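## Task

Pick up the small cardboard box from the desk that sits behind the pile of cartons and set it on the top of the low shelf. The carton pile must not be disturbed. The robot must not tip over or finish leaning, or the task fails. The box must rest on the shelf by itself at the end, not be held there by the robot.

## Robot and tools

ROBOT. A LinearBot: a wheeled base that can drive forward, sideways and turn in place, with a column about 1.75 m high. A carriage rides up and down the column over 1.0 m (lift_m) and carries two identical six-joint arms, left and right, each ending in a two-finger gripper. Arm bases sit roughly 0.57 m + lift_m above the floor; parts of the carriage hang about 0.15 m lower. A hand reaches about 0.78 m from its shoulder but only about 0.38 m below its arm base. A hand is about 0.16 m long, 0.1 m wide (0.14 m open). Parked arm joints 1-6: 0, 0.05, 0.05, 1.45, 0, 0; parked, the robot is about 0.95 m wide and 0.7 m long. Cameras: carriage_camera (fixed, forward, tilted about 20 degrees down), left_wrist_camera and right_wrist_camera (looking past the fingertips).

FRAMES. Base frame: origin on the floor below the base centre, x forward, y left, z up. left_hand and right_hand readings are the midpoint between that hand's pads, in this frame; quat_wxyz rotates base axes into hand axes (hand z along the fingers, fingers open along hand y; hand pointing straight up with joints 1, 5, 6 at 0 gives (1, 0, 0, 0)). Odometry frame is the base frame at scene start; base_odometry counts wheel turns only, so slip looks like travel; heading is left-positive, -3.142 to 3.142. Hand readings can be off, more so at long reach.

execute_actions. Argument "actions": a list holding one action or none (empty list = just report state and images). An action has "base", "joints", or both; its motions start together. "base" holds exactly one relative move from where the base last measured itself: {"translate_m": d} straight, forward positive, -2 to 2 m; {"strafe_m": d} sideways, left positive, -2 to 2 m; {"rotate_rad": d} turn in place, counter-clockwise positive, -6.3 to 6.3 rad. "joints" is one object keyed by joint name (both arms in the same object), each value an absolute target: lift_m 0 to 1 m; left_/right_joint1_rad -2.617 to 3.054 (vertical-axis swing, 0 forward, positive left); joint2_rad 0 to 3.141 (shoulder: 0 upper arm back and level, 1.57 upright, 3.14 forward and level); joint3_rad 0 to 3.141 (elbow: 0 folded, 3.14 straight); joint4_rad -1.57 to 1.57 (wrist pitch, 0 in line with forearm, positive lifts fingertips); joint5_rad -1.57 to 1.57 (wrist yaw, positive swings fingertips RIGHT, opposite to joint 1); joint6_rad -2.094 to 2.094 (roll about the fingers, positive clockwise viewed from the forearm); left_/right_gripper_m 0 to 0.093 m pad gap. Omitted joints or base may keep pushing toward older targets. An unknown key or out-of-range number rejects the whole call. Argument "cameras": list of names from carriage_camera, left_wrist_camera, right_wrist_camera, all; omitted/null/["all"] gives all, [] gives none. One action lasts at most 15 s.

wait: {"seconds": 0 to 10}; commands nothing, returns state and images.
zoom_image: {"camera": name, "region": [x0, y0, x1, y1]} in pixels from the top-left, at most 504 x 504, on that camera's latest full image.
finished_scene: {"scene": current scene number}; final, reports success, then gives the next task. Finish only when the item sits on the shelf unsupported.

RESULTS. base_status and joint_status describe how each commanded motion ended: "done" (for the base, wheels turned the commanded amount even if slipping; a 1-2 mm move may stop short and still say done), "off_target" (resting away from target, maybe still pushing; normal for a gripper holding something), "contact_stop" or "time_out" (target dropped, holding where it stopped). "joint command not followed" plus a "cause:" line means an arm's targets were withheld by a self-collision check (gripper targets still run); joints then read "not_followed" and may be retried on later actions. To escape, move only the blocked arm well away, then the other in a later call. on_its_own lists uncommanded items; "held at" is the held target, not the position. motor_effort gives percent of maximum (positive toward higher values, peak in brackets), with sizeable fixed and random error; lift effort grows with load and falling lift effort while lowering means a hand rests on something; drive_wheels larger at rest than after a free move means the base is pressing on something. Joint torques follow joint order, include offsets and noise. Motor temperatures are listed per arm. "ARM HIT" means an arm struck the robot hard. If a call reports a stop, later motion calls in the same reply are skipped.

CAUTIONS. The base stops on wheel overload or a displaced arm joint, but late; arms are not watched during turns and usually not when an arm is commanded; the base may roll about 0.3 m after an arm hits. After a blocked drive, back off about 0.2 m along the path (or turn back), repeat if still pressed. The column can hit a table edge the base slips under; reversing into one can tip the robot. Arms and grippers have no contact stop and spring to their targets once freed. Keep arms from pressing or hitting each other hard. Tipping risk rises with high carriage, outstretched arms, load, pulling, or sudden stops; only images reveal leaning. A level hand sags 10-17 cm under 1 kg. Grip force about 45-60 N per pad. Outstretched arms heat fast: MOTOR HOT warns at 75 °C, 90 °C halts that arm 10 s, 100 °C drops it; after a heat stop, resend targets marked limit_stop_at_motor_heat. Objects may be nudged occasionally; avoid drops, slams, and disturbing the carton stack. Shorter robot motion is better.

Each tool is called after ">>>" as name(argument=value, ...), one argument or row to a line, values as JSON.

## Session

>>> execute_actions(
  actions=[],
)

Scene clock: 0.00 s.
Joint torques (N m, as the arm reports them, + toward a larger angle): no reading
Motor temperatures (°C, as the motors report them): left_arm=[25 27 24 25 27 26] | right_arm=[25 25 24 26 24 25]
base_odometry: x=+0.000 y=+0.000 heading=+0.000 (m, m, rad; odometry frame)
base_status: not commanded
joint_positions: lift_m=+0.302 left_joint1_rad=+0.004 left_joint2_rad=+0.035 left_joint3_rad=+0.074 left_joint4_rad=+1.432 left_joint5_rad=-0.045 left_joint6_rad=+0.032 left_gripper_m=+0.094 right_joint1_rad=+0.015 right_joint2_rad=+0.045 right_joint3_rad=+0.040 right_joint4_rad=+1.443 right_joint5_rad=+0.022 right_joint6_rad=-0.013 right_gripper_m=+0.095
joint_status: not commanded
motor_effort: lift_m=+21 drive_wheels=+2 (%)
left_hand: x=+0.2799 y=+0.3181 z=+1.2898 quat_wxyz=(+0.998, -0.022, +0.050, +0.019) (m; base frame)
right_hand: x=+0.2912 y=-0.3134 z=+1.2808 quat_wxyz=(+0.998, +0.010, +0.067, +0.000) (m; base frame)
pictures: carriage_camera, left_wrist_camera, right_wrist_camera
Images, in order (width x height): carriage_camera 672x504, left_wrist_camera 672x504, right_wrist_camera 672x504.

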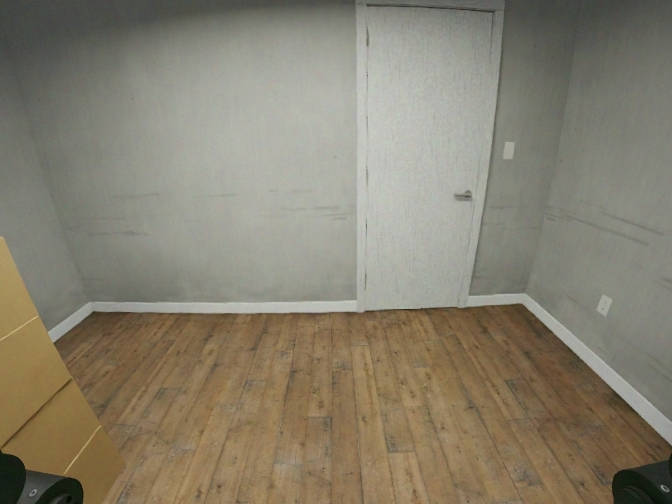

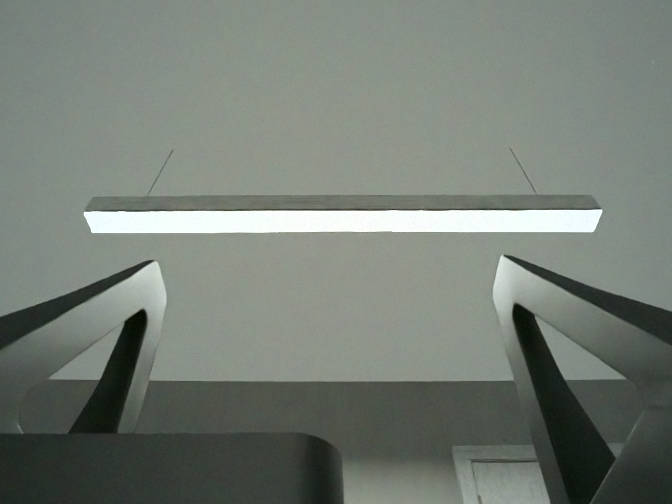

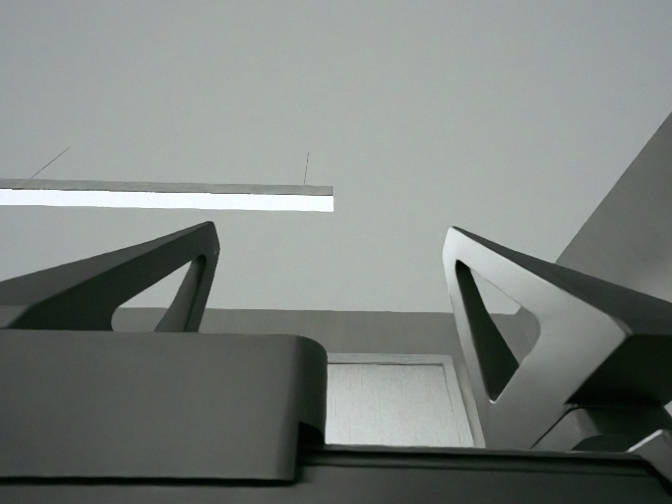

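>>> execute_actions(
  actions=[
    {"base":{"rotate_rad":1.57},"joints":{"lift_m":0.5}},
  ],
  cameras=["carriage_camera"],
)

Scene clock: 7.87 s.
Joint torques (N m, as the arm reports them, + toward a larger angle): left_arm=[-0.19  3.74  7.08 -0.12  0.05  0.11] | right_arm=[-0.2   4.57  7.51 -0.3  -0.05  0.02]
Motor temperatures (°C, as the motors report them): left_arm=[25 28 26 25 27 26] | right_arm=[25 25 25 26 24 25]
base_odometry: x=+0.000 y=+0.000 heading=+1.570 (m, m, rad; odometry frame)
base_status: done
joint_positions: lift_m=+0.500 left_joint1_rad=+0.004 left_joint2_rad=+0.035 left_joint3_rad=+0.074 left_joint4_rad=+1.430 left_joint5_rad=-0.045 left_joint6_rad=+0.032 left_gripper_m=+0.094 right_joint1_rad=+0.015 right_joint2_rad=+0.045 right_joint3_rad=+0.040 right_joint4_rad=+1.441 right_joint5_rad=+0.022 right_joint6_rad=-0.013 right_gripper_m=+0.095
joint_status: all done
motor_effort: lift_m=+20(26) drive_wheels=+6(14) (%)
left_hand: x=+0.2804 y=+0.3181 z=+1.4876 quat_wxyz=(+0.998, -0.022, +0.051, +0.019) (m; base frame)
right_hand: x=+0.2915 y=-0.3134 z=+1.4786 quat_wxyz=(+0.998, +0.010, +0.067, +0.000) (m; base frame)
pictures: carriage_camera
Images, in order (width x height): carriage_camera 672x504.

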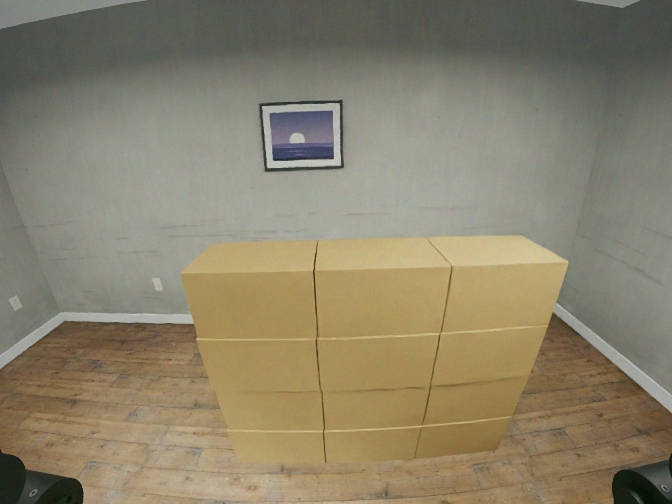

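>>> execute_actions(
  actions=[
    {"joints":{"lift_m":1.0}},
  ],
  cameras=["carriage_camera"],
)

Scene clock: 11.33 s.
Joint torques (N m, as the arm reports them, + toward a larger angle): left_arm=[-0.21  3.77  7.1  -0.1   0.05  0.11] | right_arm=[-0.21  4.58  7.55 -0.28 -0.05  0.02]
Motor temperatures (°C, as the motors report them): left_arm=[25 28 26 25 27 26] | right_arm=[25 25 26 26 24 25]
base_odometry: x=+0.000 y=+0.000 heading=+1.570 (m, m, rad; odometry frame)
base_status: not commanded
joint_positions: lift_m=+1.000 left_joint1_rad=+0.004 left_joint2_rad=+0.035 left_joint3_rad=+0.074 left_joint4_rad=+1.430 left_joint5_rad=-0.045 left_joint6_rad=+0.032 left_gripper_m=+0.094 right_joint1_rad=+0.015 right_joint2_rad=+0.045 right_joint3_rad=+0.040 right_joint4_rad=+1.441 right_joint5_rad=+0.022 right_joint6_rad=-0.013 right_gripper_m=+0.095
joint_status: all done
motor_effort: lift_m=+21(30) drive_wheels=+6(6) (%)
left_hand: x=+0.2804 y=+0.3181 z=+1.9876 quat_wxyz=(+0.998, -0.022, +0.051, +0.019) (m; base frame)
right_hand: x=+0.2915 y=-0.3134 z=+1.9786 quat_wxyz=(+0.998, +0.010, +0.067, +0.000) (m; base frame)
pictures: carriage_camera
Images, in order (width x height): carriage_camera 672x504.

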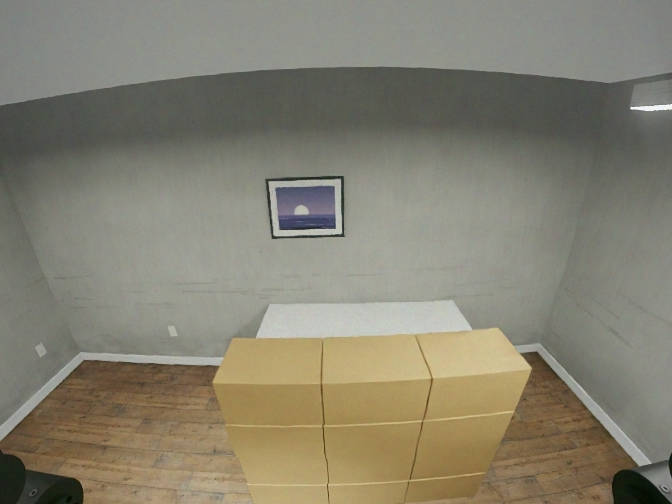

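>>> execute_actions(
  actions=[
    {"base":{"rotate_rad":1.57},"joints":{"lift_m":0.6}},
  ],
  cameras=["carriage_camera"],
)

Scene clock: 15.87 s.
Joint torques (N m, as the arm reports them, + toward a larger angle): left_arm=[-0.23  3.82  7.09 -0.13  0.05  0.11] | right_arm=[-0.2   4.59  7.55 -0.29 -0.05  0.02]
Motor temperatures (°C, as the motors report them): left_arm=[25 28 27 25 27 26] | right_arm=[25 25 26 26 24 25]
base_odometry: x=+0.000 y=+0.000 heading=+3.139 (m, m, rad; odometry frame)
base_status: done
joint_positions: lift_m=+0.600 left_joint1_rad=+0.004 left_joint2_rad=+0.035 left_joint3_rad=+0.074 left_joint4_rad=+1.430 left_joint5_rad=-0.045 left_joint6_rad=+0.032 left_gripper_m=+0.094 right_joint1_rad=+0.015 right_joint2_rad=+0.045 right_joint3_rad=+0.040 right_joint4_rad=+1.441 right_joint5_rad=+0.022 right_joint6_rad=-0.013 right_gripper_m=+0.095
joint_status: all done
motor_effort: lift_m=+22(24) drive_wheels=+6(14) (%)
left_hand: x=+0.2805 y=+0.3181 z=+1.5875 quat_wxyz=(+0.998, -0.022, +0.051, +0.019) (m; base frame)
right_hand: x=+0.2917 y=-0.3134 z=+1.5784 quat_wxyz=(+0.998, +0.010, +0.068, +0.000) (m; base frame)
pictures: carriage_camera
Images, in order (width x height): carriage_camera 672x504.

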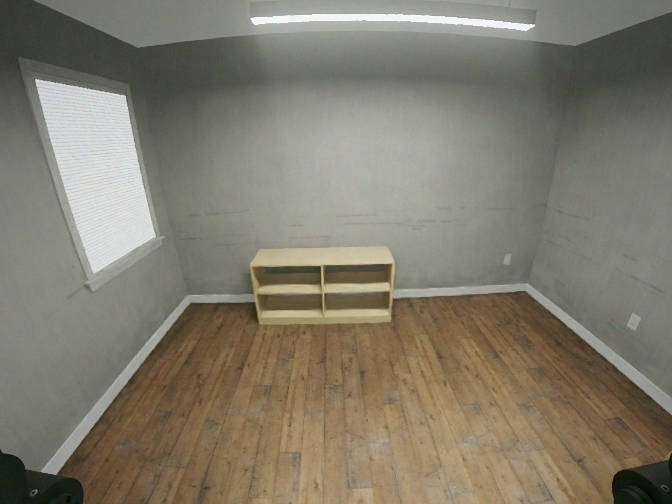

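>>> execute_actions(
  actions=[
    {"base":{"translate_m":1.4}},
  ],
  cameras=["carriage_camera"],
)

>>> execute_actions(
  actions=[
    {"base":{"rotate_rad":-3.139}},
  ],
  cameras=["carriage_camera"],
)

Scene clock: 30.13 s.
Joint torques (N m, as the arm reports them, + toward a larger angle): left_arm=[-0.26  3.76  7.05 -0.15  0.06  0.11] | right_arm=[-0.2   4.51  7.48 -0.28 -0.05  0.02]
Motor temperatures (°C, as the motors report them): left_arm=[25 29 28 25 27 26] | right_arm=[25 26 27 26 24 25]
base_odometry: x=-1.400 y=+0.002 heading=+3.140 (m, m, rad; odometry frame)
base_status: done
joint_positions: lift_m=+0.600 left_joint1_rad=+0.004 left_joint2_rad=+0.035 left_joint3_rad=+0.074 left_joint4_rad=+1.431 left_joint5_rad=-0.045 left_joint6_rad=+0.032 left_gripper_m=+0.094 right_joint1_rad=+0.015 right_joint2_rad=+0.045 right_joint3_rad=+0.040 right_joint4_rad=+1.441 right_joint5_rad=+0.022 right_joint6_rad=-0.013 right_gripper_m=+0.095
joint_status: not commanded
motor_effort: lift_m=+23(24) drive_wheels=-5(20) (%)
left_hand: x=+0.2803 y=+0.3181 z=+1.5875 quat_wxyz=(+0.998, -0.022, +0.051, +0.019) (m; base frame)
right_hand: x=+0.2915 y=-0.3134 z=+1.5785 quat_wxyz=(+0.998, +0.010, +0.067, +0.000) (m; base frame)
pictures: carriage_camera
Images, in order (width x height): carriage_camera 672x504.

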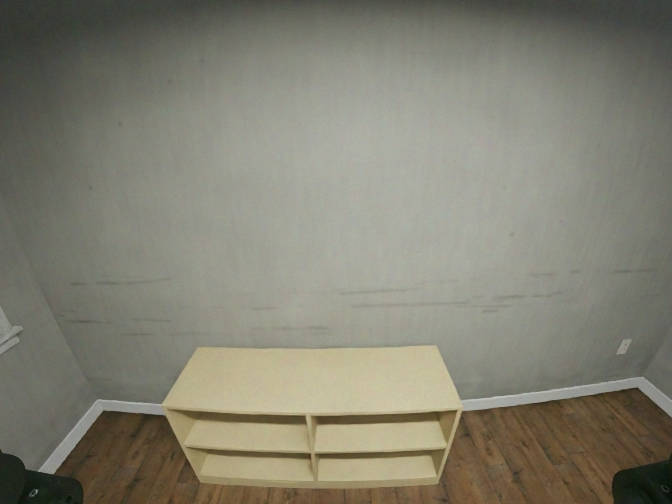

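Scene clock: 34.40 s.
Joint torques (N m, as the arm reports them, + toward a larger angle): left_arm=[-0.12  3.7   7.09 -0.08  0.07  0.1 ] | right_arm=[-0.21  4.54  7.62 -0.25 -0.06  0.02]
Motor temperatures (°C, as the motors report them): left_arm=[25 29 29 25 27 26] | right_arm=[25 26 27 26 24 25]
base_odometry: x=-1.400 y=+0.001 heading=+0.001 (m, m, rad; odometry frame)
base_status: done
joint_positions: lift_m=+0.600 left_joint1_rad=+0.004 left_joint2_rad=+0.035 left_joint3_rad=+0.074 left_joint4_rad=+1.427 left_joint5_rad=-0.045 left_joint6_rad=+0.032 left_gripper_m=+0.094 right_joint1_rad=+0.015 right_joint2_rad=+0.045 right_joint3_rad=+0.040 right_joint4_rad=+1.438 right_joint5_rad=+0.023 right_joint6_rad=-0.013 right_gripper_m=+0.095
joint_status: not commanded
motor_effort: lift_m=+24(22) drive_wheels=+6(13) (%)
left_hand: x=+0.2811 y=+0.3181 z=+1.5874 quat_wxyz=(+0.998, -0.022, +0.052, +0.019) (m; base frame)
right_hand: x=+0.2923 y=-0.3135 z=+1.5784 quat_wxyz=(+0.998, +0.010, +0.069, +0.000) (m; base frame)
pictures: carriage_camera
Images, in order (width x height): carriage_camera 672x504.

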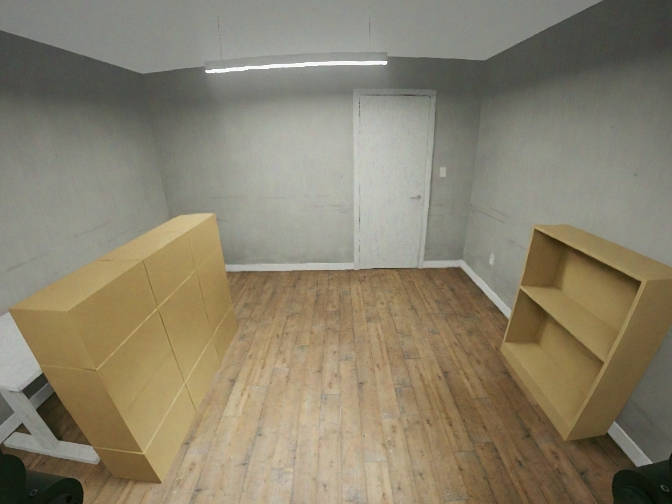

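>>> execute_actions(
  actions=[
    {"base":{"strafe_m":1.45}},
  ],
  cameras=["carriage_camera"],
)

Scene clock: 40.77 s.
Joint torques (N m, as the arm reports them, + toward a larger angle): left_arm=[-0.21  3.71  7.03 -0.11  0.06  0.11] | right_arm=[-0.22  4.55  7.56 -0.24 -0.07  0.02]
Motor temperatures (°C, as the motors report them): left_arm=[25 29 29 25 27 26] | right_arm=[25 26 28 26 24 25]
base_odometry: x=-1.401 y=+1.451 heading=+0.001 (m, m, rad; odometry frame)
base_status: done
joint_positions: lift_m=+0.600 left_joint1_rad=+0.004 left_joint2_rad=+0.035 left_joint3_rad=+0.074 left_joint4_rad=+1.428 left_joint5_rad=-0.045 left_joint6_rad=+0.032 left_gripper_m=+0.094 right_joint1_rad=+0.015 right_joint2_rad=+0.045 right_joint3_rad=+0.040 right_joint4_rad=+1.438 right_joint5_rad=+0.023 right_joint6_rad=-0.013 right_gripper_m=+0.095
joint_status: not commanded
motor_effort: lift_m=+22(25) drive_wheels=-4(20) (%)
left_hand: x=+0.2810 y=+0.3181 z=+1.5874 quat_wxyz=(+0.998, -0.022, +0.052, +0.019) (m; base frame)
right_hand: x=+0.2923 y=-0.3135 z=+1.5784 quat_wxyz=(+0.998, +0.010, +0.069, +0.000) (m; base frame)
pictures: carriage_camera
Images, in order (width x height): carriage_camera 672x504.

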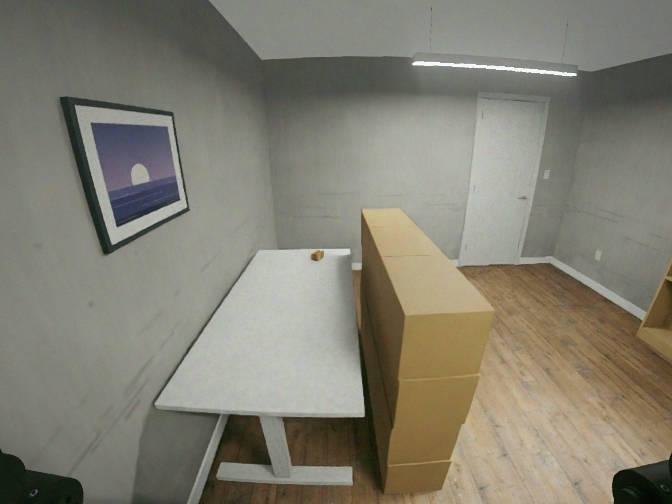

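>>> zoom_image(
  camera="carriage_camera",
  region=[260, 225, 380, 295],
)

Region (260, 225, 380, 295) of carriage_camera's 672x504 image, scaled by 4.200, with more detail than that image has; it fills the top 294 rows of this view, and the rest is white.

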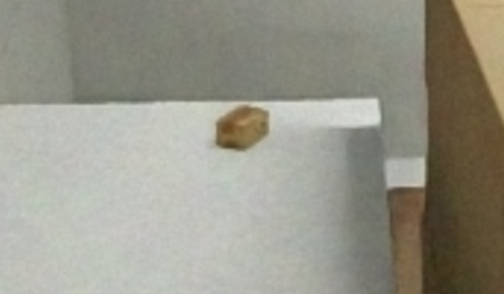

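>>> execute_actions(
  actions=[
    {"base":{"strafe_m":-1.2}},
  ],
  cameras=["carriage_camera"],
)

>>> execute_actions(
  actions=[
    {"base":{"translate_m":2.0}},
  ],
  cameras=["carriage_camera"],
)

Scene clock: 48.73 s.
Joint torques (N m, as the arm reports them, + toward a larger angle): left_arm=[-0.24  3.71  7.09 -0.11  0.07  0.13] | right_arm=[-0.24  4.58  7.53 -0.25 -0.05  0.02]
Motor temperatures (°C, as the motors report them): left_arm=[25 30 30 25 27 26] | right_arm=[25 26 28 26 24 25]
base_odometry: x=-1.401 y=+0.251 heading=+0.000 (m, m, rad; odometry frame)
base_status: done
joint_positions: lift_m=+0.600 left_joint1_rad=+0.004 left_joint2_rad=+0.035 left_joint3_rad=+0.074 left_joint4_rad=+1.428 left_joint5_rad=-0.046 left_joint6_rad=+0.032 left_gripper_m=+0.094 right_joint1_rad=+0.015 right_joint2_rad=+0.045 right_joint3_rad=+0.040 right_joint4_rad=+1.439 right_joint5_rad=+0.021 right_joint6_rad=-0.013 right_gripper_m=+0.095
joint_status: not commanded
motor_effort: lift_m=+25(24) drive_wheels=-5(19) (%)
left_hand: x=+0.2808 y=+0.3182 z=+1.5874 quat_wxyz=(+0.998, -0.022, +0.052, +0.019) (m; base frame)
right_hand: x=+0.2921 y=-0.3132 z=+1.5784 quat_wxyz=(+0.998, +0.009, +0.068, +0.001) (m; base frame)
pictures: carriage_camera
Images, in order (width x height): carriage_camera 672x504.

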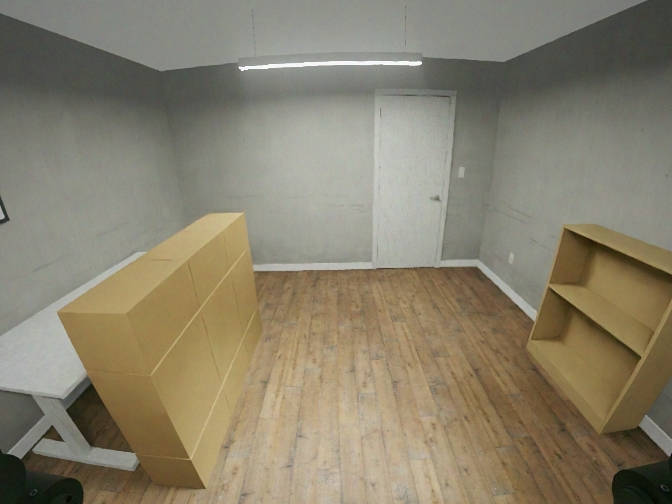

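Scene clock: 55.13 s.
Joint torques (N m, as the arm reports them, + toward a larger angle): left_arm=[-0.15  3.76  7.15 -0.15  0.06  0.11] | right_arm=[-0.2   4.62  7.56 -0.28 -0.04  0.02]
Motor temperatures (°C, as the motors report them): left_arm=[25 30 30 25 27 26] | right_arm=[25 26 28 26 24 25]
base_odometry: x=+0.599 y=+0.250 heading=+0.000 (m, m, rad; odometry frame)
base_status: done
joint_positions: lift_m=+0.600 left_joint1_rad=+0.004 left_joint2_rad=+0.035 left_joint3_rad=+0.074 left_joint4_rad=+1.431 left_joint5_rad=-0.046 left_joint6_rad=+0.032 left_gripper_m=+0.094 right_joint1_rad=+0.015 right_joint2_rad=+0.045 right_joint3_rad=+0.040 right_joint4_rad=+1.442 right_joint5_rad=+0.021 right_joint6_rad=-0.013 right_gripper_m=+0.095
joint_status: not commanded
motor_effort: lift_m=+24(25) drive_wheels=-2(14) (%)
left_hand: x=+0.2802 y=+0.3182 z=+1.5875 quat_wxyz=(+0.998, -0.022, +0.050, +0.019) (m; base frame)
right_hand: x=+0.2914 y=-0.3132 z=+1.5785 quat_wxyz=(+0.998, +0.009, +0.067, +0.001) (m; base frame)
pictures: carriage_camera
Images, in order (width x height): carriage_camera 672x504.

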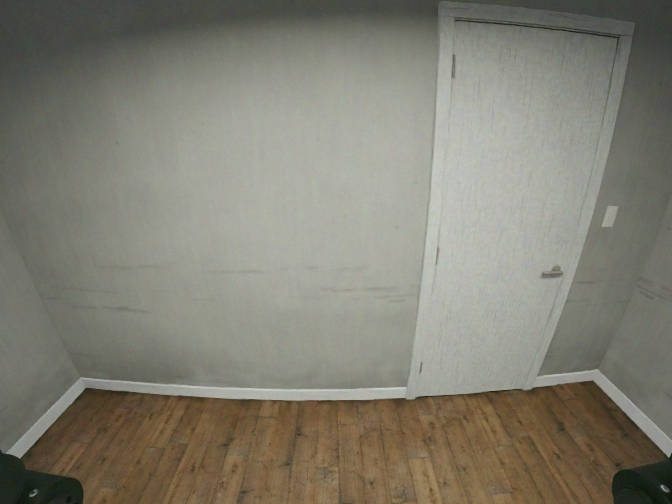

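>>> execute_actions(
  actions=[
    {"base":{"translate_m":0.8}},
  ],
  cameras=["carriage_camera"],
)

>>> execute_actions(
  actions=[
    {"base":{"rotate_rad":1.571}},
  ],
  cameras=["carriage_camera"],
)

Scene clock: 64.30 s.
Joint torques (N m, as the arm reports them, + toward a larger angle): left_arm=[-0.23  3.68  6.98 -0.13  0.07  0.11] | right_arm=[-0.2   4.54  7.57 -0.29 -0.04  0.02]
Motor temperatures (°C, as the motors report them): left_arm=[25 30 31 25 27 26] | right_arm=[25 26 29 26 24 25]
base_odometry: x=+1.399 y=+0.249 heading=-0.001 (m, m, rad; odometry frame)
base_status: done
joint_positions: lift_m=+0.600 left_joint1_rad=+0.004 left_joint2_rad=+0.035 left_joint3_rad=+0.074 left_joint4_rad=+1.429 left_joint5_rad=-0.046 left_joint6_rad=+0.032 left_gripper_m=+0.094 right_joint1_rad=+0.015 right_joint2_rad=+0.045 right_joint3_rad=+0.040 right_joint4_rad=+1.441 right_joint5_rad=+0.021 right_joint6_rad=-0.013 right_gripper_m=+0.095
joint_status: not commanded
motor_effort: lift_m=+22(20) drive_wheels=-3(12) (%)
left_hand: x=+0.2806 y=+0.3182 z=+1.5874 quat_wxyz=(+0.998, -0.022, +0.051, +0.019) (m; base frame)
right_hand: x=+0.2917 y=-0.3132 z=+1.5785 quat_wxyz=(+0.998, +0.009, +0.068, +0.001) (m; base frame)
pictures: carriage_camera
Images, in order (width x height): carriage_camera 672x504.

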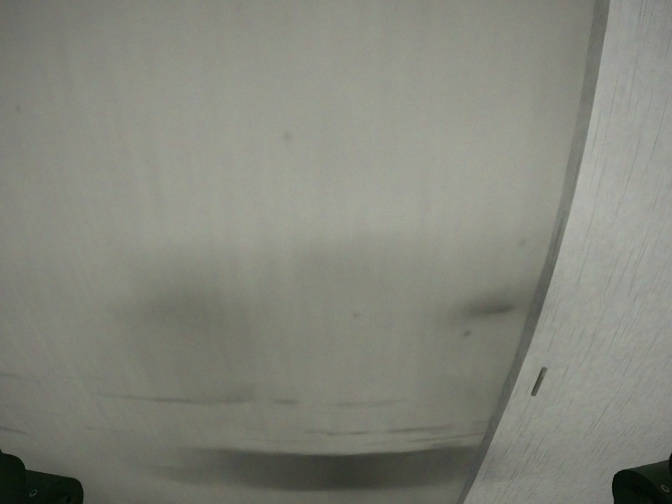

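Scene clock: 67.40 s.
Joint torques (N m, as the arm reports them, + toward a larger angle): left_arm=[-0.21  3.79  7.12 -0.13  0.06  0.1 ] | right_arm=[-0.21  4.5   7.54 -0.28 -0.04  0.02]
Motor temperatures (°C, as the motors report them): left_arm=[25 30 31 25 27 26] | right_arm=[25 26 29 26 24 25]
base_odometry: x=+1.399 y=+0.249 heading=+1.570 (m, m, rad; odometry frame)
base_status: done
joint_positions: lift_m=+0.600 left_joint1_rad=+0.004 left_joint2_rad=+0.035 left_joint3_rad=+0.074 left_joint4_rad=+1.429 left_joint5_rad=-0.046 left_joint6_rad=+0.032 left_gripper_m=+0.094 right_joint1_rad=+0.015 right_joint2_rad=+0.045 right_joint3_rad=+0.040 right_joint4_rad=+1.441 right_joint5_rad=+0.021 right_joint6_rad=-0.013 right_gripper_m=+0.095
joint_status: not commanded
motor_effort: lift_m=+24(24) drive_wheels=+6(14) (%)
left_hand: x=+0.2806 y=+0.3182 z=+1.5874 quat_wxyz=(+0.998, -0.022, +0.051, +0.019) (m; base frame)
right_hand: x=+0.2917 y=-0.3133 z=+1.5785 quat_wxyz=(+0.998, +0.010, +0.068, +0.001) (m; base frame)
pictures: carriage_camera
Images, in order (width x height): carriage_camera 672x504.

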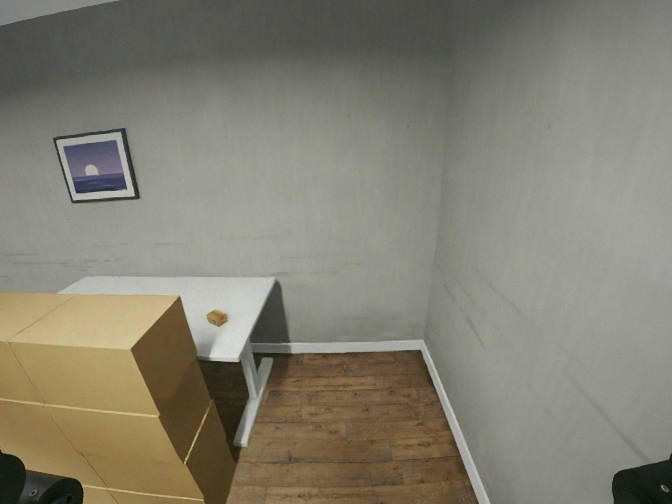

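>>> execute_actions(
  actions=[
    {"base":{"rotate_rad":1.571}},
  ],
  cameras=[],
)

>>> execute_actions(
  actions=[
    {"base":{"translate_m":-0.08}},
  ],
  cameras=[],
)

>>> execute_actions(
  actions=[
    {"base":{"strafe_m":-1.05}},
  ],
  cameras=["carriage_camera"],
)

Scene clock: 80.80 s.
Joint torques (N m, as the arm reports them, + toward a larger angle): left_arm=[-0.25  3.75  6.96 -0.11  0.07  0.1 ] | right_arm=[-0.19  4.56  7.52 -0.27 -0.04  0.03]
Motor temperatures (°C, as the motors report them): left_arm=[25 30 31 25 27 26] | right_arm=[25 26 29 26 24 25]
base_odometry: x=+1.399 y=+0.249 heading=+3.140 (m, m, rad; odometry frame)
base_status: done
joint_positions: lift_m=+0.600 left_joint1_rad=+0.004 left_joint2_rad=+0.035 left_joint3_rad=+0.074 left_joint4_rad=+1.429 left_joint5_rad=-0.046 left_joint6_rad=+0.032 left_gripper_m=+0.094 right_joint1_rad=+0.015 right_joint2_rad=+0.045 right_joint3_rad=+0.040 right_joint4_rad=+1.440 right_joint5_rad=+0.021 right_joint6_rad=-0.013 right_gripper_m=+0.095
joint_status: not commanded
motor_effort: lift_m=+23(25) drive_wheels=+6(14) (%)
left_hand: x=+0.2806 y=+0.3182 z=+1.5874 quat_wxyz=(+0.998, -0.022, +0.051, +0.019) (m; base frame)
right_hand: x=+0.2918 y=-0.3133 z=+1.5784 quat_wxyz=(+0.998, +0.010, +0.068, +0.001) (m; base frame)
pictures: none
No camera images: the call's "cameras" was empty. Leave "cameras" out to get every camera's image.

Scene clock: 82.20 s.
Joint torques (N m, as the arm reports them, + toward a larger angle): left_arm=[-0.14  3.73  7.01 -0.16  0.08  0.09] | right_arm=[-0.2   4.57  7.52 -0.31 -0.04  0.02]
Motor temperatures (°C, as the motors report them): left_arm=[25 30 31 25 27 26] | right_arm=[25 27 29 26 24 25]
base_odometry: x=+1.479 y=+0.249 heading=+3.141 (m, m, rad; odometry frame)
base_status: done
joint_positions: lift_m=+0.600 left_joint1_rad=+0.004 left_joint2_rad=+0.035 left_joint3_rad=+0.074 left_joint4_rad=+1.433 left_joint5_rad=-0.046 left_joint6_rad=+0.032 left_gripper_m=+0.094 right_joint1_rad=+0.015 right_joint2_rad=+0.045 right_joint3_rad=+0.040 right_joint4_rad=+1.443 right_joint5_rad=+0.021 right_joint6_rad=-0.013 right_gripper_m=+0.095
joint_status: not commanded
motor_effort: lift_m=+21(22) drive_wheels=+7(12) (%)
left_hand: x=+0.2796 y=+0.3182 z=+1.5875 quat_wxyz=(+0.998, -0.022, +0.049, +0.019) (m; base frame)
right_hand: x=+0.2912 y=-0.3133 z=+1.5785 quat_wxyz=(+0.998, +0.010, +0.067, +0.001) (m; base frame)
pictures: none
No camera images: the call's "cameras" was empty. Leave "cameras" out to get every camera's image.

Scene clock: 86.70 s.
Joint torques (N m, as the arm reports them, + toward a larger angle): left_arm=[-0.28  3.79  7.07 -0.15  0.04  0.1 ] | right_arm=[-0.2   4.57  7.53 -0.28 -0.05  0.02]
Motor temperatures (°C, as the motors report them): left_arm=[25 30 32 25 27 26] | right_arm=[25 27 29 26 24 25]
base_odometry: x=+1.480 y=+1.299 heading=+3.141 (m, m, rad; odometry frame)
base_status: done
joint_positions: lift_m=+0.600 left_joint1_rad=+0.004 left_joint2_rad=+0.035 left_joint3_rad=+0.074 left_joint4_rad=+1.432 left_joint5_rad=-0.046 left_joint6_rad=+0.032 left_gripper_m=+0.094 right_joint1_rad=+0.015 right_joint2_rad=+0.045 right_joint3_rad=+0.040 right_joint4_rad=+1.441 right_joint5_rad=+0.021 right_joint6_rad=-0.013 right_gripper_m=+0.095
joint_status: not commanded
motor_effort: lift_m=+25(21) drive_wheels=-1(11) (%)
left_hand: x=+0.2798 y=+0.3182 z=+1.5875 quat_wxyz=(+0.998, -0.022, +0.050, +0.019) (m; base frame)
right_hand: x=+0.2915 y=-0.3133 z=+1.5785 quat_wxyz=(+0.998, +0.010, +0.067, +0.001) (m; base frame)
pictures: carriage_camera
Images, in order (width x height): carriage_camera 672x504.

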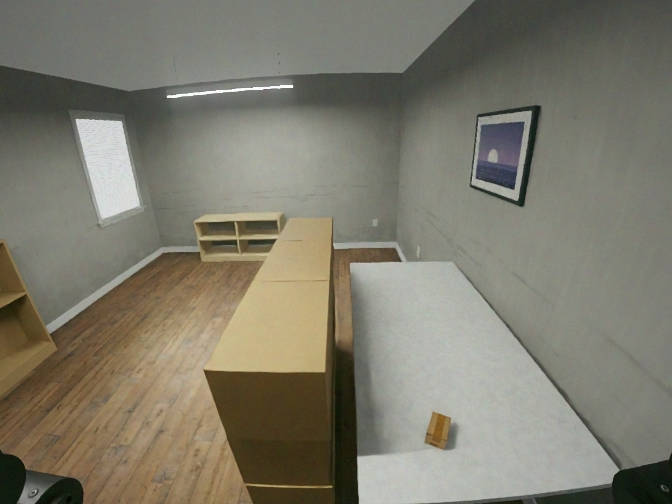

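>>> execute_actions(
  actions=[
    {"joints":{"right_joint1_rad":0,"right_joint2_rad":1.9,"right_joint3_rad":1.4,"right_joint4_rad":-1.07,"right_joint5_rad":0,"right_joint6_rad":0}},
  ],
  cameras=["carriage_camera","right_wrist_camera"],
)

Scene clock: 91.17 s.
Joint torques (N m, as the arm reports them, + toward a larger angle): left_arm=[-0.21  3.76  7.16 -0.17  0.04  0.12] | right_arm=[ -0.98 -10.05  10.56   0.2   -0.09   0.05]
Motor temperatures (°C, as the motors report them): left_arm=[25 30 32 25 27 26] | right_arm=[25 27 30 26 24 25]
base_odometry: x=+1.480 y=+1.299 heading=+3.141 (m, m, rad; odometry frame)
base_status: not commanded
joint_positions: lift_m=+0.600 left_joint1_rad=+0.004 left_joint2_rad=+0.035 left_joint3_rad=+0.074 left_joint4_rad=+1.432 left_joint5_rad=-0.046 left_joint6_rad=+0.032 left_gripper_m=+0.094 right_joint1_rad=+0.010 right_joint2_rad=+1.900 right_joint3_rad=+1.369 right_joint4_rad=-1.068 right_joint5_rad=+0.004 right_joint6_rad=-0.003 right_gripper_m=+0.095
joint_status: all done
motor_effort: lift_m=+25(23) drive_wheels=-1(1) (%)
left_hand: x=+0.2798 y=+0.3182 z=+1.5875 quat_wxyz=(+0.998, -0.022, +0.050, +0.019) (m; base frame)
right_hand: x=+0.5973 y=-0.3074 z=+1.1959 quat_wxyz=(-0.014, -0.007, +1.000, -0.002) (m; base frame)
pictures: carriage_camera, right_wrist_camera
Images, in order (width x height): carriage_camera 672x504, right_wrist_camera 672x504.

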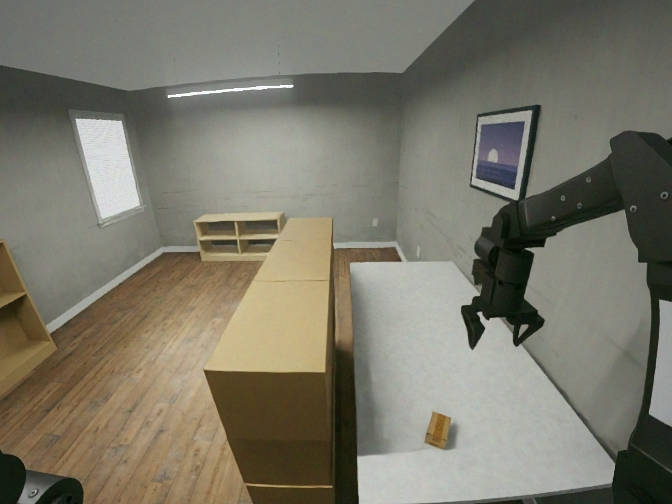

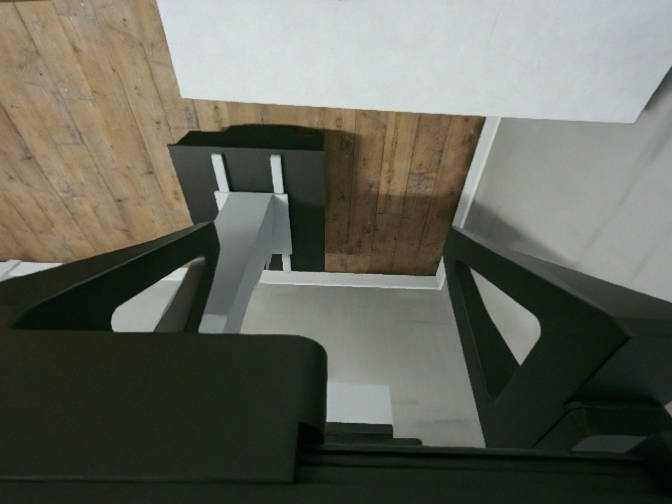

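>>> execute_actions(
  actions=[
    {"joints":{"lift_m":0.45,"right_joint2_rad":2.294,"right_joint3_rad":1.62,"right_joint4_rad":-0.866}},
  ],
  cameras=["carriage_camera","right_wrist_camera"],
)

Scene clock: 103.50 s.
Joint torques (N m, as the arm reports them, + toward a larger angle): left_arm=[-0.19  3.76  7.15 -0.14  0.06  0.09] | right_arm=[ -1.01 -14.27   8.53   0.3   -0.09   0.05]
Motor temperatures (°C, as the motors report them): left_arm=[25 30 32 26 27 26] | right_arm=[25 29 31 26 24 25]
base_odometry: x=+1.480 y=+1.299 heading=+3.141 (m, m, rad; odometry frame)
base_status: not commanded
joint_positions: lift_m=+0.450 left_joint1_rad=+0.004 left_joint2_rad=+0.035 left_joint3_rad=+0.074 left_joint4_rad=+1.432 left_joint5_rad=-0.046 left_joint6_rad=+0.032 left_gripper_m=+0.094 right_joint1_rad=+0.010 right_joint2_rad=+2.307 right_joint3_rad=+1.609 right_joint4_rad=-0.865 right_joint5_rad=+0.004 right_joint6_rad=-0.003 right_gripper_m=+0.095
joint_status: all done
motor_effort: lift_m=+21(23) drive_wheels=-1(1) (%)
left_hand: x=+0.2798 y=+0.3182 z=+1.4375 quat_wxyz=(+0.998, -0.022, +0.050, +0.019) (m; base frame)
right_hand: x=+0.6823 y=-0.3066 z=+0.9524 quat_wxyz=(+0.004, -0.007, +1.000, -0.002) (m; base frame)
pictures: carriage_camera, right_wrist_camera
Images, in order (width x height): carriage_camera 672x504, right_wrist_camera 672x504.

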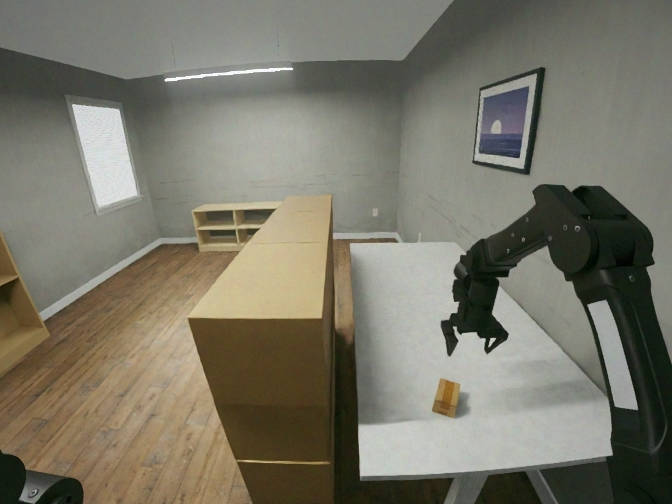

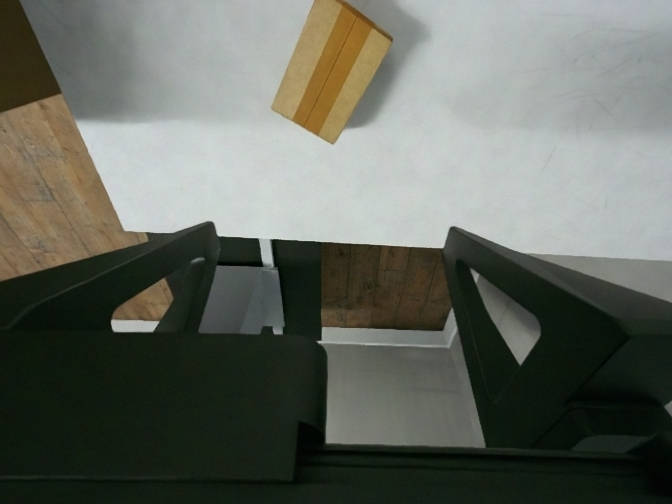

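>>> execute_actions(
  actions=[
    {"joints":{"lift_m":0.36,"right_joint6_rad":0.47}},
  ],
  cameras=["carriage_camera","right_wrist_camera"],
)

Scene clock: 106.73 s.
Joint torques (N m, as the arm reports them, + toward a larger angle): left_arm=[-0.24  3.79  7.11 -0.15  0.07  0.09] | right_arm=[ -0.98 -13.27   8.56   0.31  -0.05   0.08]
Motor temperatures (°C, as the motors report them): left_arm=[25 30 32 26 27 26] | right_arm=[25 31 31 26 24 25]
base_odometry: x=+1.480 y=+1.299 heading=+3.141 (m, m, rad; odometry frame)
base_status: not commanded
joint_positions: lift_m=+0.360 left_joint1_rad=+0.004 left_joint2_rad=+0.035 left_joint3_rad=+0.074 left_joint4_rad=+1.432 left_joint5_rad=-0.046 left_joint6_rad=+0.032 left_gripper_m=+0.094 right_joint1_rad=+0.010 right_joint2_rad=+2.294 right_joint3_rad=+1.609 right_joint4_rad=-0.866 right_joint5_rad=+0.004 right_joint6_rad=+0.464 right_gripper_m=+0.095
joint_status: all done
motor_effort: lift_m=+24(25) drive_wheels=+0(0) (%)
left_hand: x=+0.2799 y=+0.3182 z=+1.3475 quat_wxyz=(+0.998, -0.022, +0.050, +0.019) (m; base frame)
right_hand: x=+0.6841 y=-0.3065 z=+0.8675 quat_wxyz=(+0.010, +0.225, +0.974, +0.000) (m; base frame)
pictures: carriage_camera, right_wrist_camera
Images, in order (width x height): carriage_camera 672x504, right_wrist_camera 672x504.

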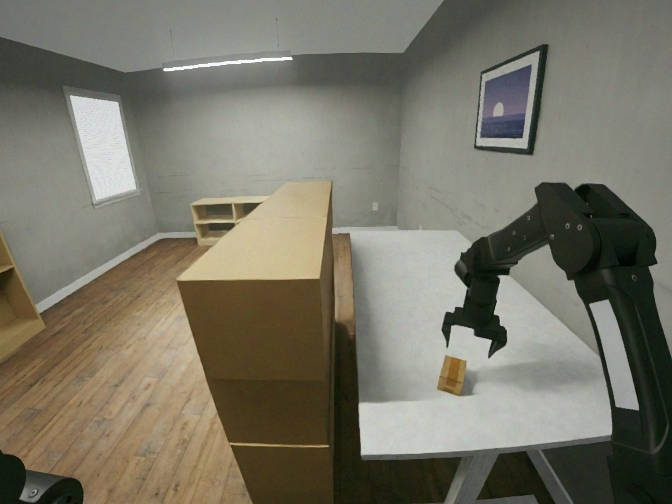

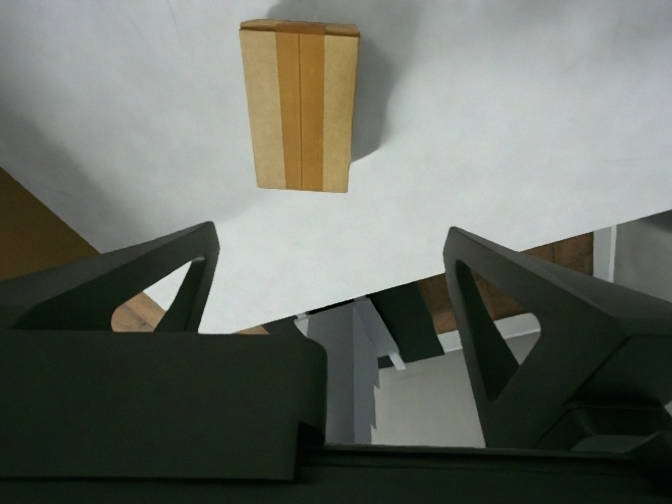

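>>> execute_actions(
  actions=[
    {"base":{"translate_m":0.025},"joints":{"lift_m":0.32}},
  ],
  cameras=["carriage_camera","right_wrist_camera"],
)

Scene clock: 115.07 s.
Joint torques (N m, as the arm reports them, + toward a larger angle): left_arm=[-0.21  3.84  6.95 -0.12  0.07  0.11] | right_arm=[ -0.99 -13.64   8.53   0.32  -0.05   0.08]
Motor temperatures (°C, as the motors report them): left_arm=[25 31 32 26 27 26] | right_arm=[25 33 31 26 24 25]
base_odometry: x=+1.455 y=+1.299 heading=+3.141 (m, m, rad; odometry frame)
base_status: done
joint_positions: lift_m=+0.320 left_joint1_rad=+0.004 left_joint2_rad=+0.035 left_joint3_rad=+0.074 left_joint4_rad=+1.431 left_joint5_rad=-0.046 left_joint6_rad=+0.032 left_gripper_m=+0.094 right_joint1_rad=+0.010 right_joint2_rad=+2.298 right_joint3_rad=+1.609 right_joint4_rad=-0.865 right_joint5_rad=+0.003 right_joint6_rad=+0.464 right_gripper_m=+0.095
joint_status: all done
motor_effort: lift_m=+23(22) drive_wheels=-3(7) (%)
left_hand: x=+0.2803 y=+0.3182 z=+1.3074 quat_wxyz=(+0.998, -0.022, +0.051, +0.019) (m; base frame)
right_hand: x=+0.6837 y=-0.3065 z=+0.8261 quat_wxyz=(+0.008, +0.225, +0.974, +0.000) (m; base frame)
pictures: carriage_camera, right_wrist_camera
Images, in order (width x height): carriage_camera 672x504, right_wrist_camera 672x504.

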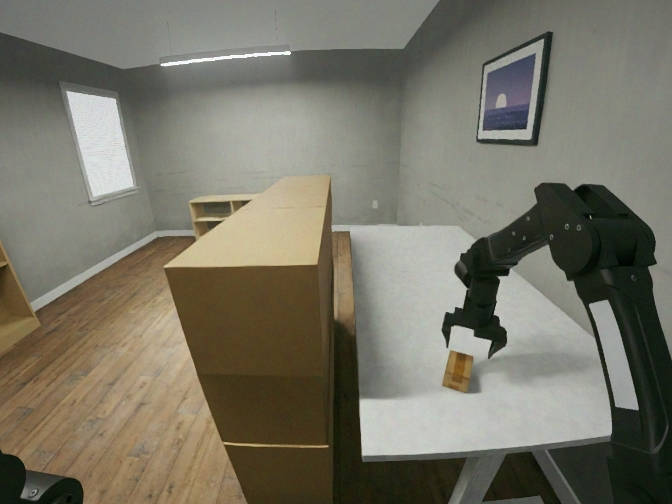

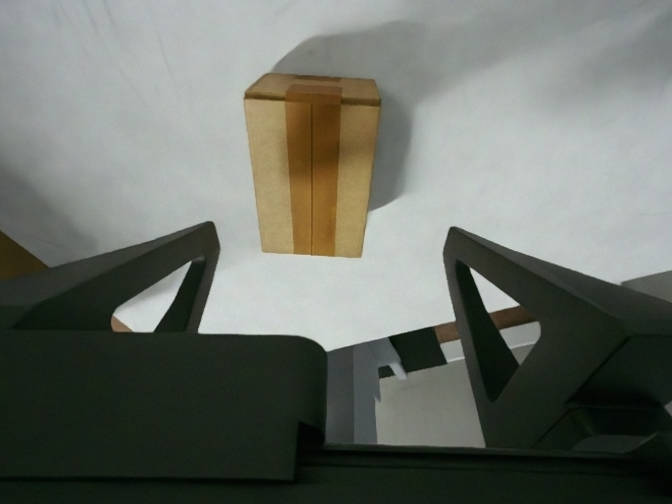

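>>> execute_actions(
  actions=[
    {"base":{"strafe_m":0.011},"joints":{"lift_m":0.29}},
  ],
  cameras=["carriage_camera","right_wrist_camera"],
)

Scene clock: 117.40 s.
Joint torques (N m, as the arm reports them, + toward a larger angle): left_arm=[-0.2   3.73  6.99 -0.13  0.06  0.09] | right_arm=[ -0.62 -13.64   8.48   0.31  -0.04   0.08]
Motor temperatures (°C, as the motors report them): left_arm=[25 31 33 26 27 26] | right_arm=[25 34 31 26 24 25]
base_odometry: x=+1.455 y=+1.288 heading=+3.140 (m, m, rad; odometry frame)
base_status: done
joint_positions: lift_m=+0.290 left_joint1_rad=+0.004 left_joint2_rad=+0.035 left_joint3_rad=+0.074 left_joint4_rad=+1.431 left_joint5_rad=-0.046 left_joint6_rad=+0.032 left_gripper_m=+0.094 right_joint1_rad=+0.005 right_joint2_rad=+2.298 right_joint3_rad=+1.609 right_joint4_rad=-0.865 right_joint5_rad=+0.003 right_joint6_rad=+0.464 right_gripper_m=+0.095
joint_status: all done
motor_effort: lift_m=+22(25) drive_wheels=-3(7) (%)
left_hand: x=+0.2802 y=+0.3182 z=+1.2775 quat_wxyz=(+0.998, -0.022, +0.050, +0.019) (m; base frame)
right_hand: x=+0.6837 y=-0.3085 z=+0.7960 quat_wxyz=(+0.008, +0.227, +0.974, +0.001) (m; base frame)
pictures: carriage_camera, right_wrist_camera
Images, in order (width x height): carriage_camera 672x504, right_wrist_camera 672x504.

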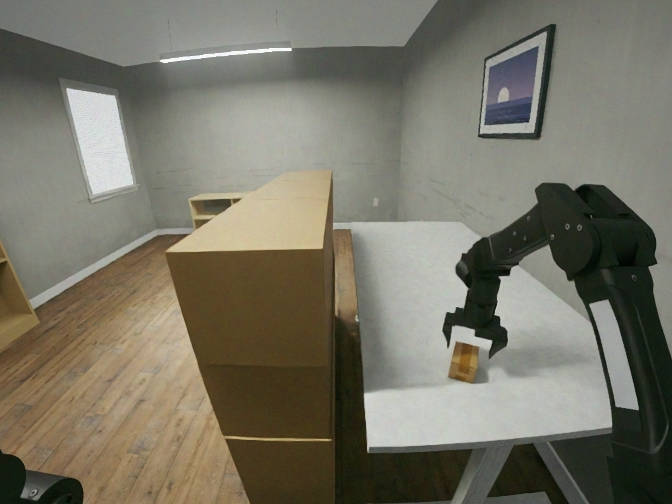

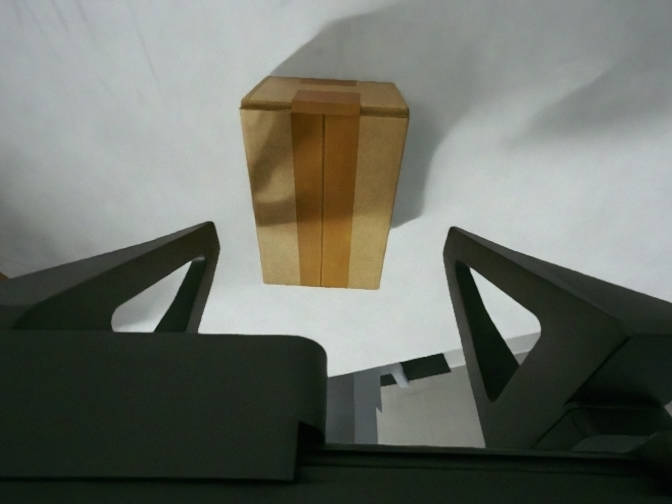

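>>> execute_actions(
  actions=[
    {"joints":{"lift_m":0.265}},
  ],
  cameras=["carriage_camera","right_wrist_camera"],
)

>>> zoom_image(
  camera="carriage_camera",
  region=[410, 280, 550, 400],
)

Scene clock: 123.00 s.
Joint torques (N m, as the arm reports them, + toward a larger angle): left_arm=[-0.18  3.62  7.11 -0.11  0.06  0.09] | right_arm=[ -0.62 -13.55   8.48   0.32  -0.04   0.08]
Motor temperatures (°C, as the motors report them): left_arm=[25 31 33 26 27 26] | right_arm=[25 36 31 26 24 25]
base_odometry: x=+1.455 y=+1.288 heading=+3.140 (m, m, rad; odometry frame)
base_status: not commanded
joint_positions: lift_m=+0.265 left_joint1_rad=+0.004 left_joint2_rad=+0.035 left_joint3_rad=+0.074 left_joint4_rad=+1.431 left_joint5_rad=-0.046 left_joint6_rad=+0.032 left_gripper_m=+0.094 right_joint1_rad=+0.005 right_joint2_rad=+2.298 right_joint3_rad=+1.609 right_joint4_rad=-0.866 right_joint5_rad=+0.003 right_joint6_rad=+0.464 right_gripper_m=+0.095
joint_status: all done
motor_effort: lift_m=+23(26) drive_wheels=-2(2) (%)
left_hand: x=+0.2802 y=+0.3182 z=+1.2525 quat_wxyz=(+0.998, -0.022, +0.050, +0.019) (m; base frame)
right_hand: x=+0.6834 y=-0.3085 z=+0.7708 quat_wxyz=(+0.007, +0.227, +0.974, +0.000) (m; base frame)
pictures: carriage_camera, right_wrist_camera
Images, in order (width x height): carriage_camera 672x504, right_wrist_camera 672x504.

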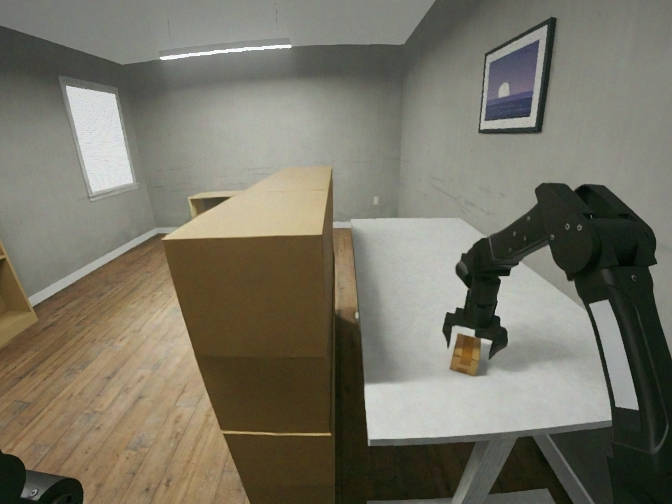

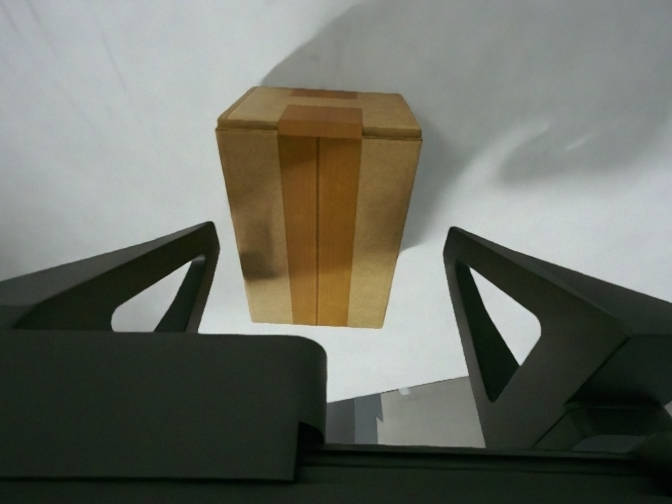

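Region (410, 280, 550, 400) of carriage_camera's 672x504 image, scaled by 3.600, with more detail than that image has; it fills the top 432 rows of this view, and the rest is white.

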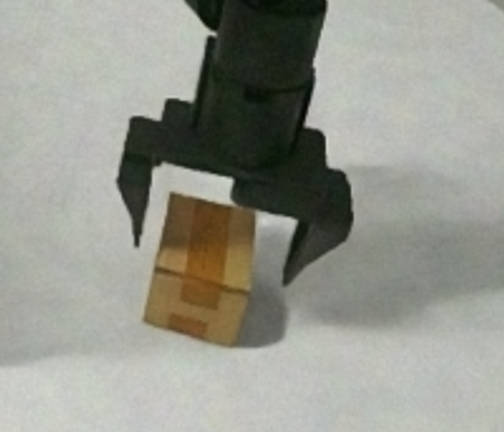

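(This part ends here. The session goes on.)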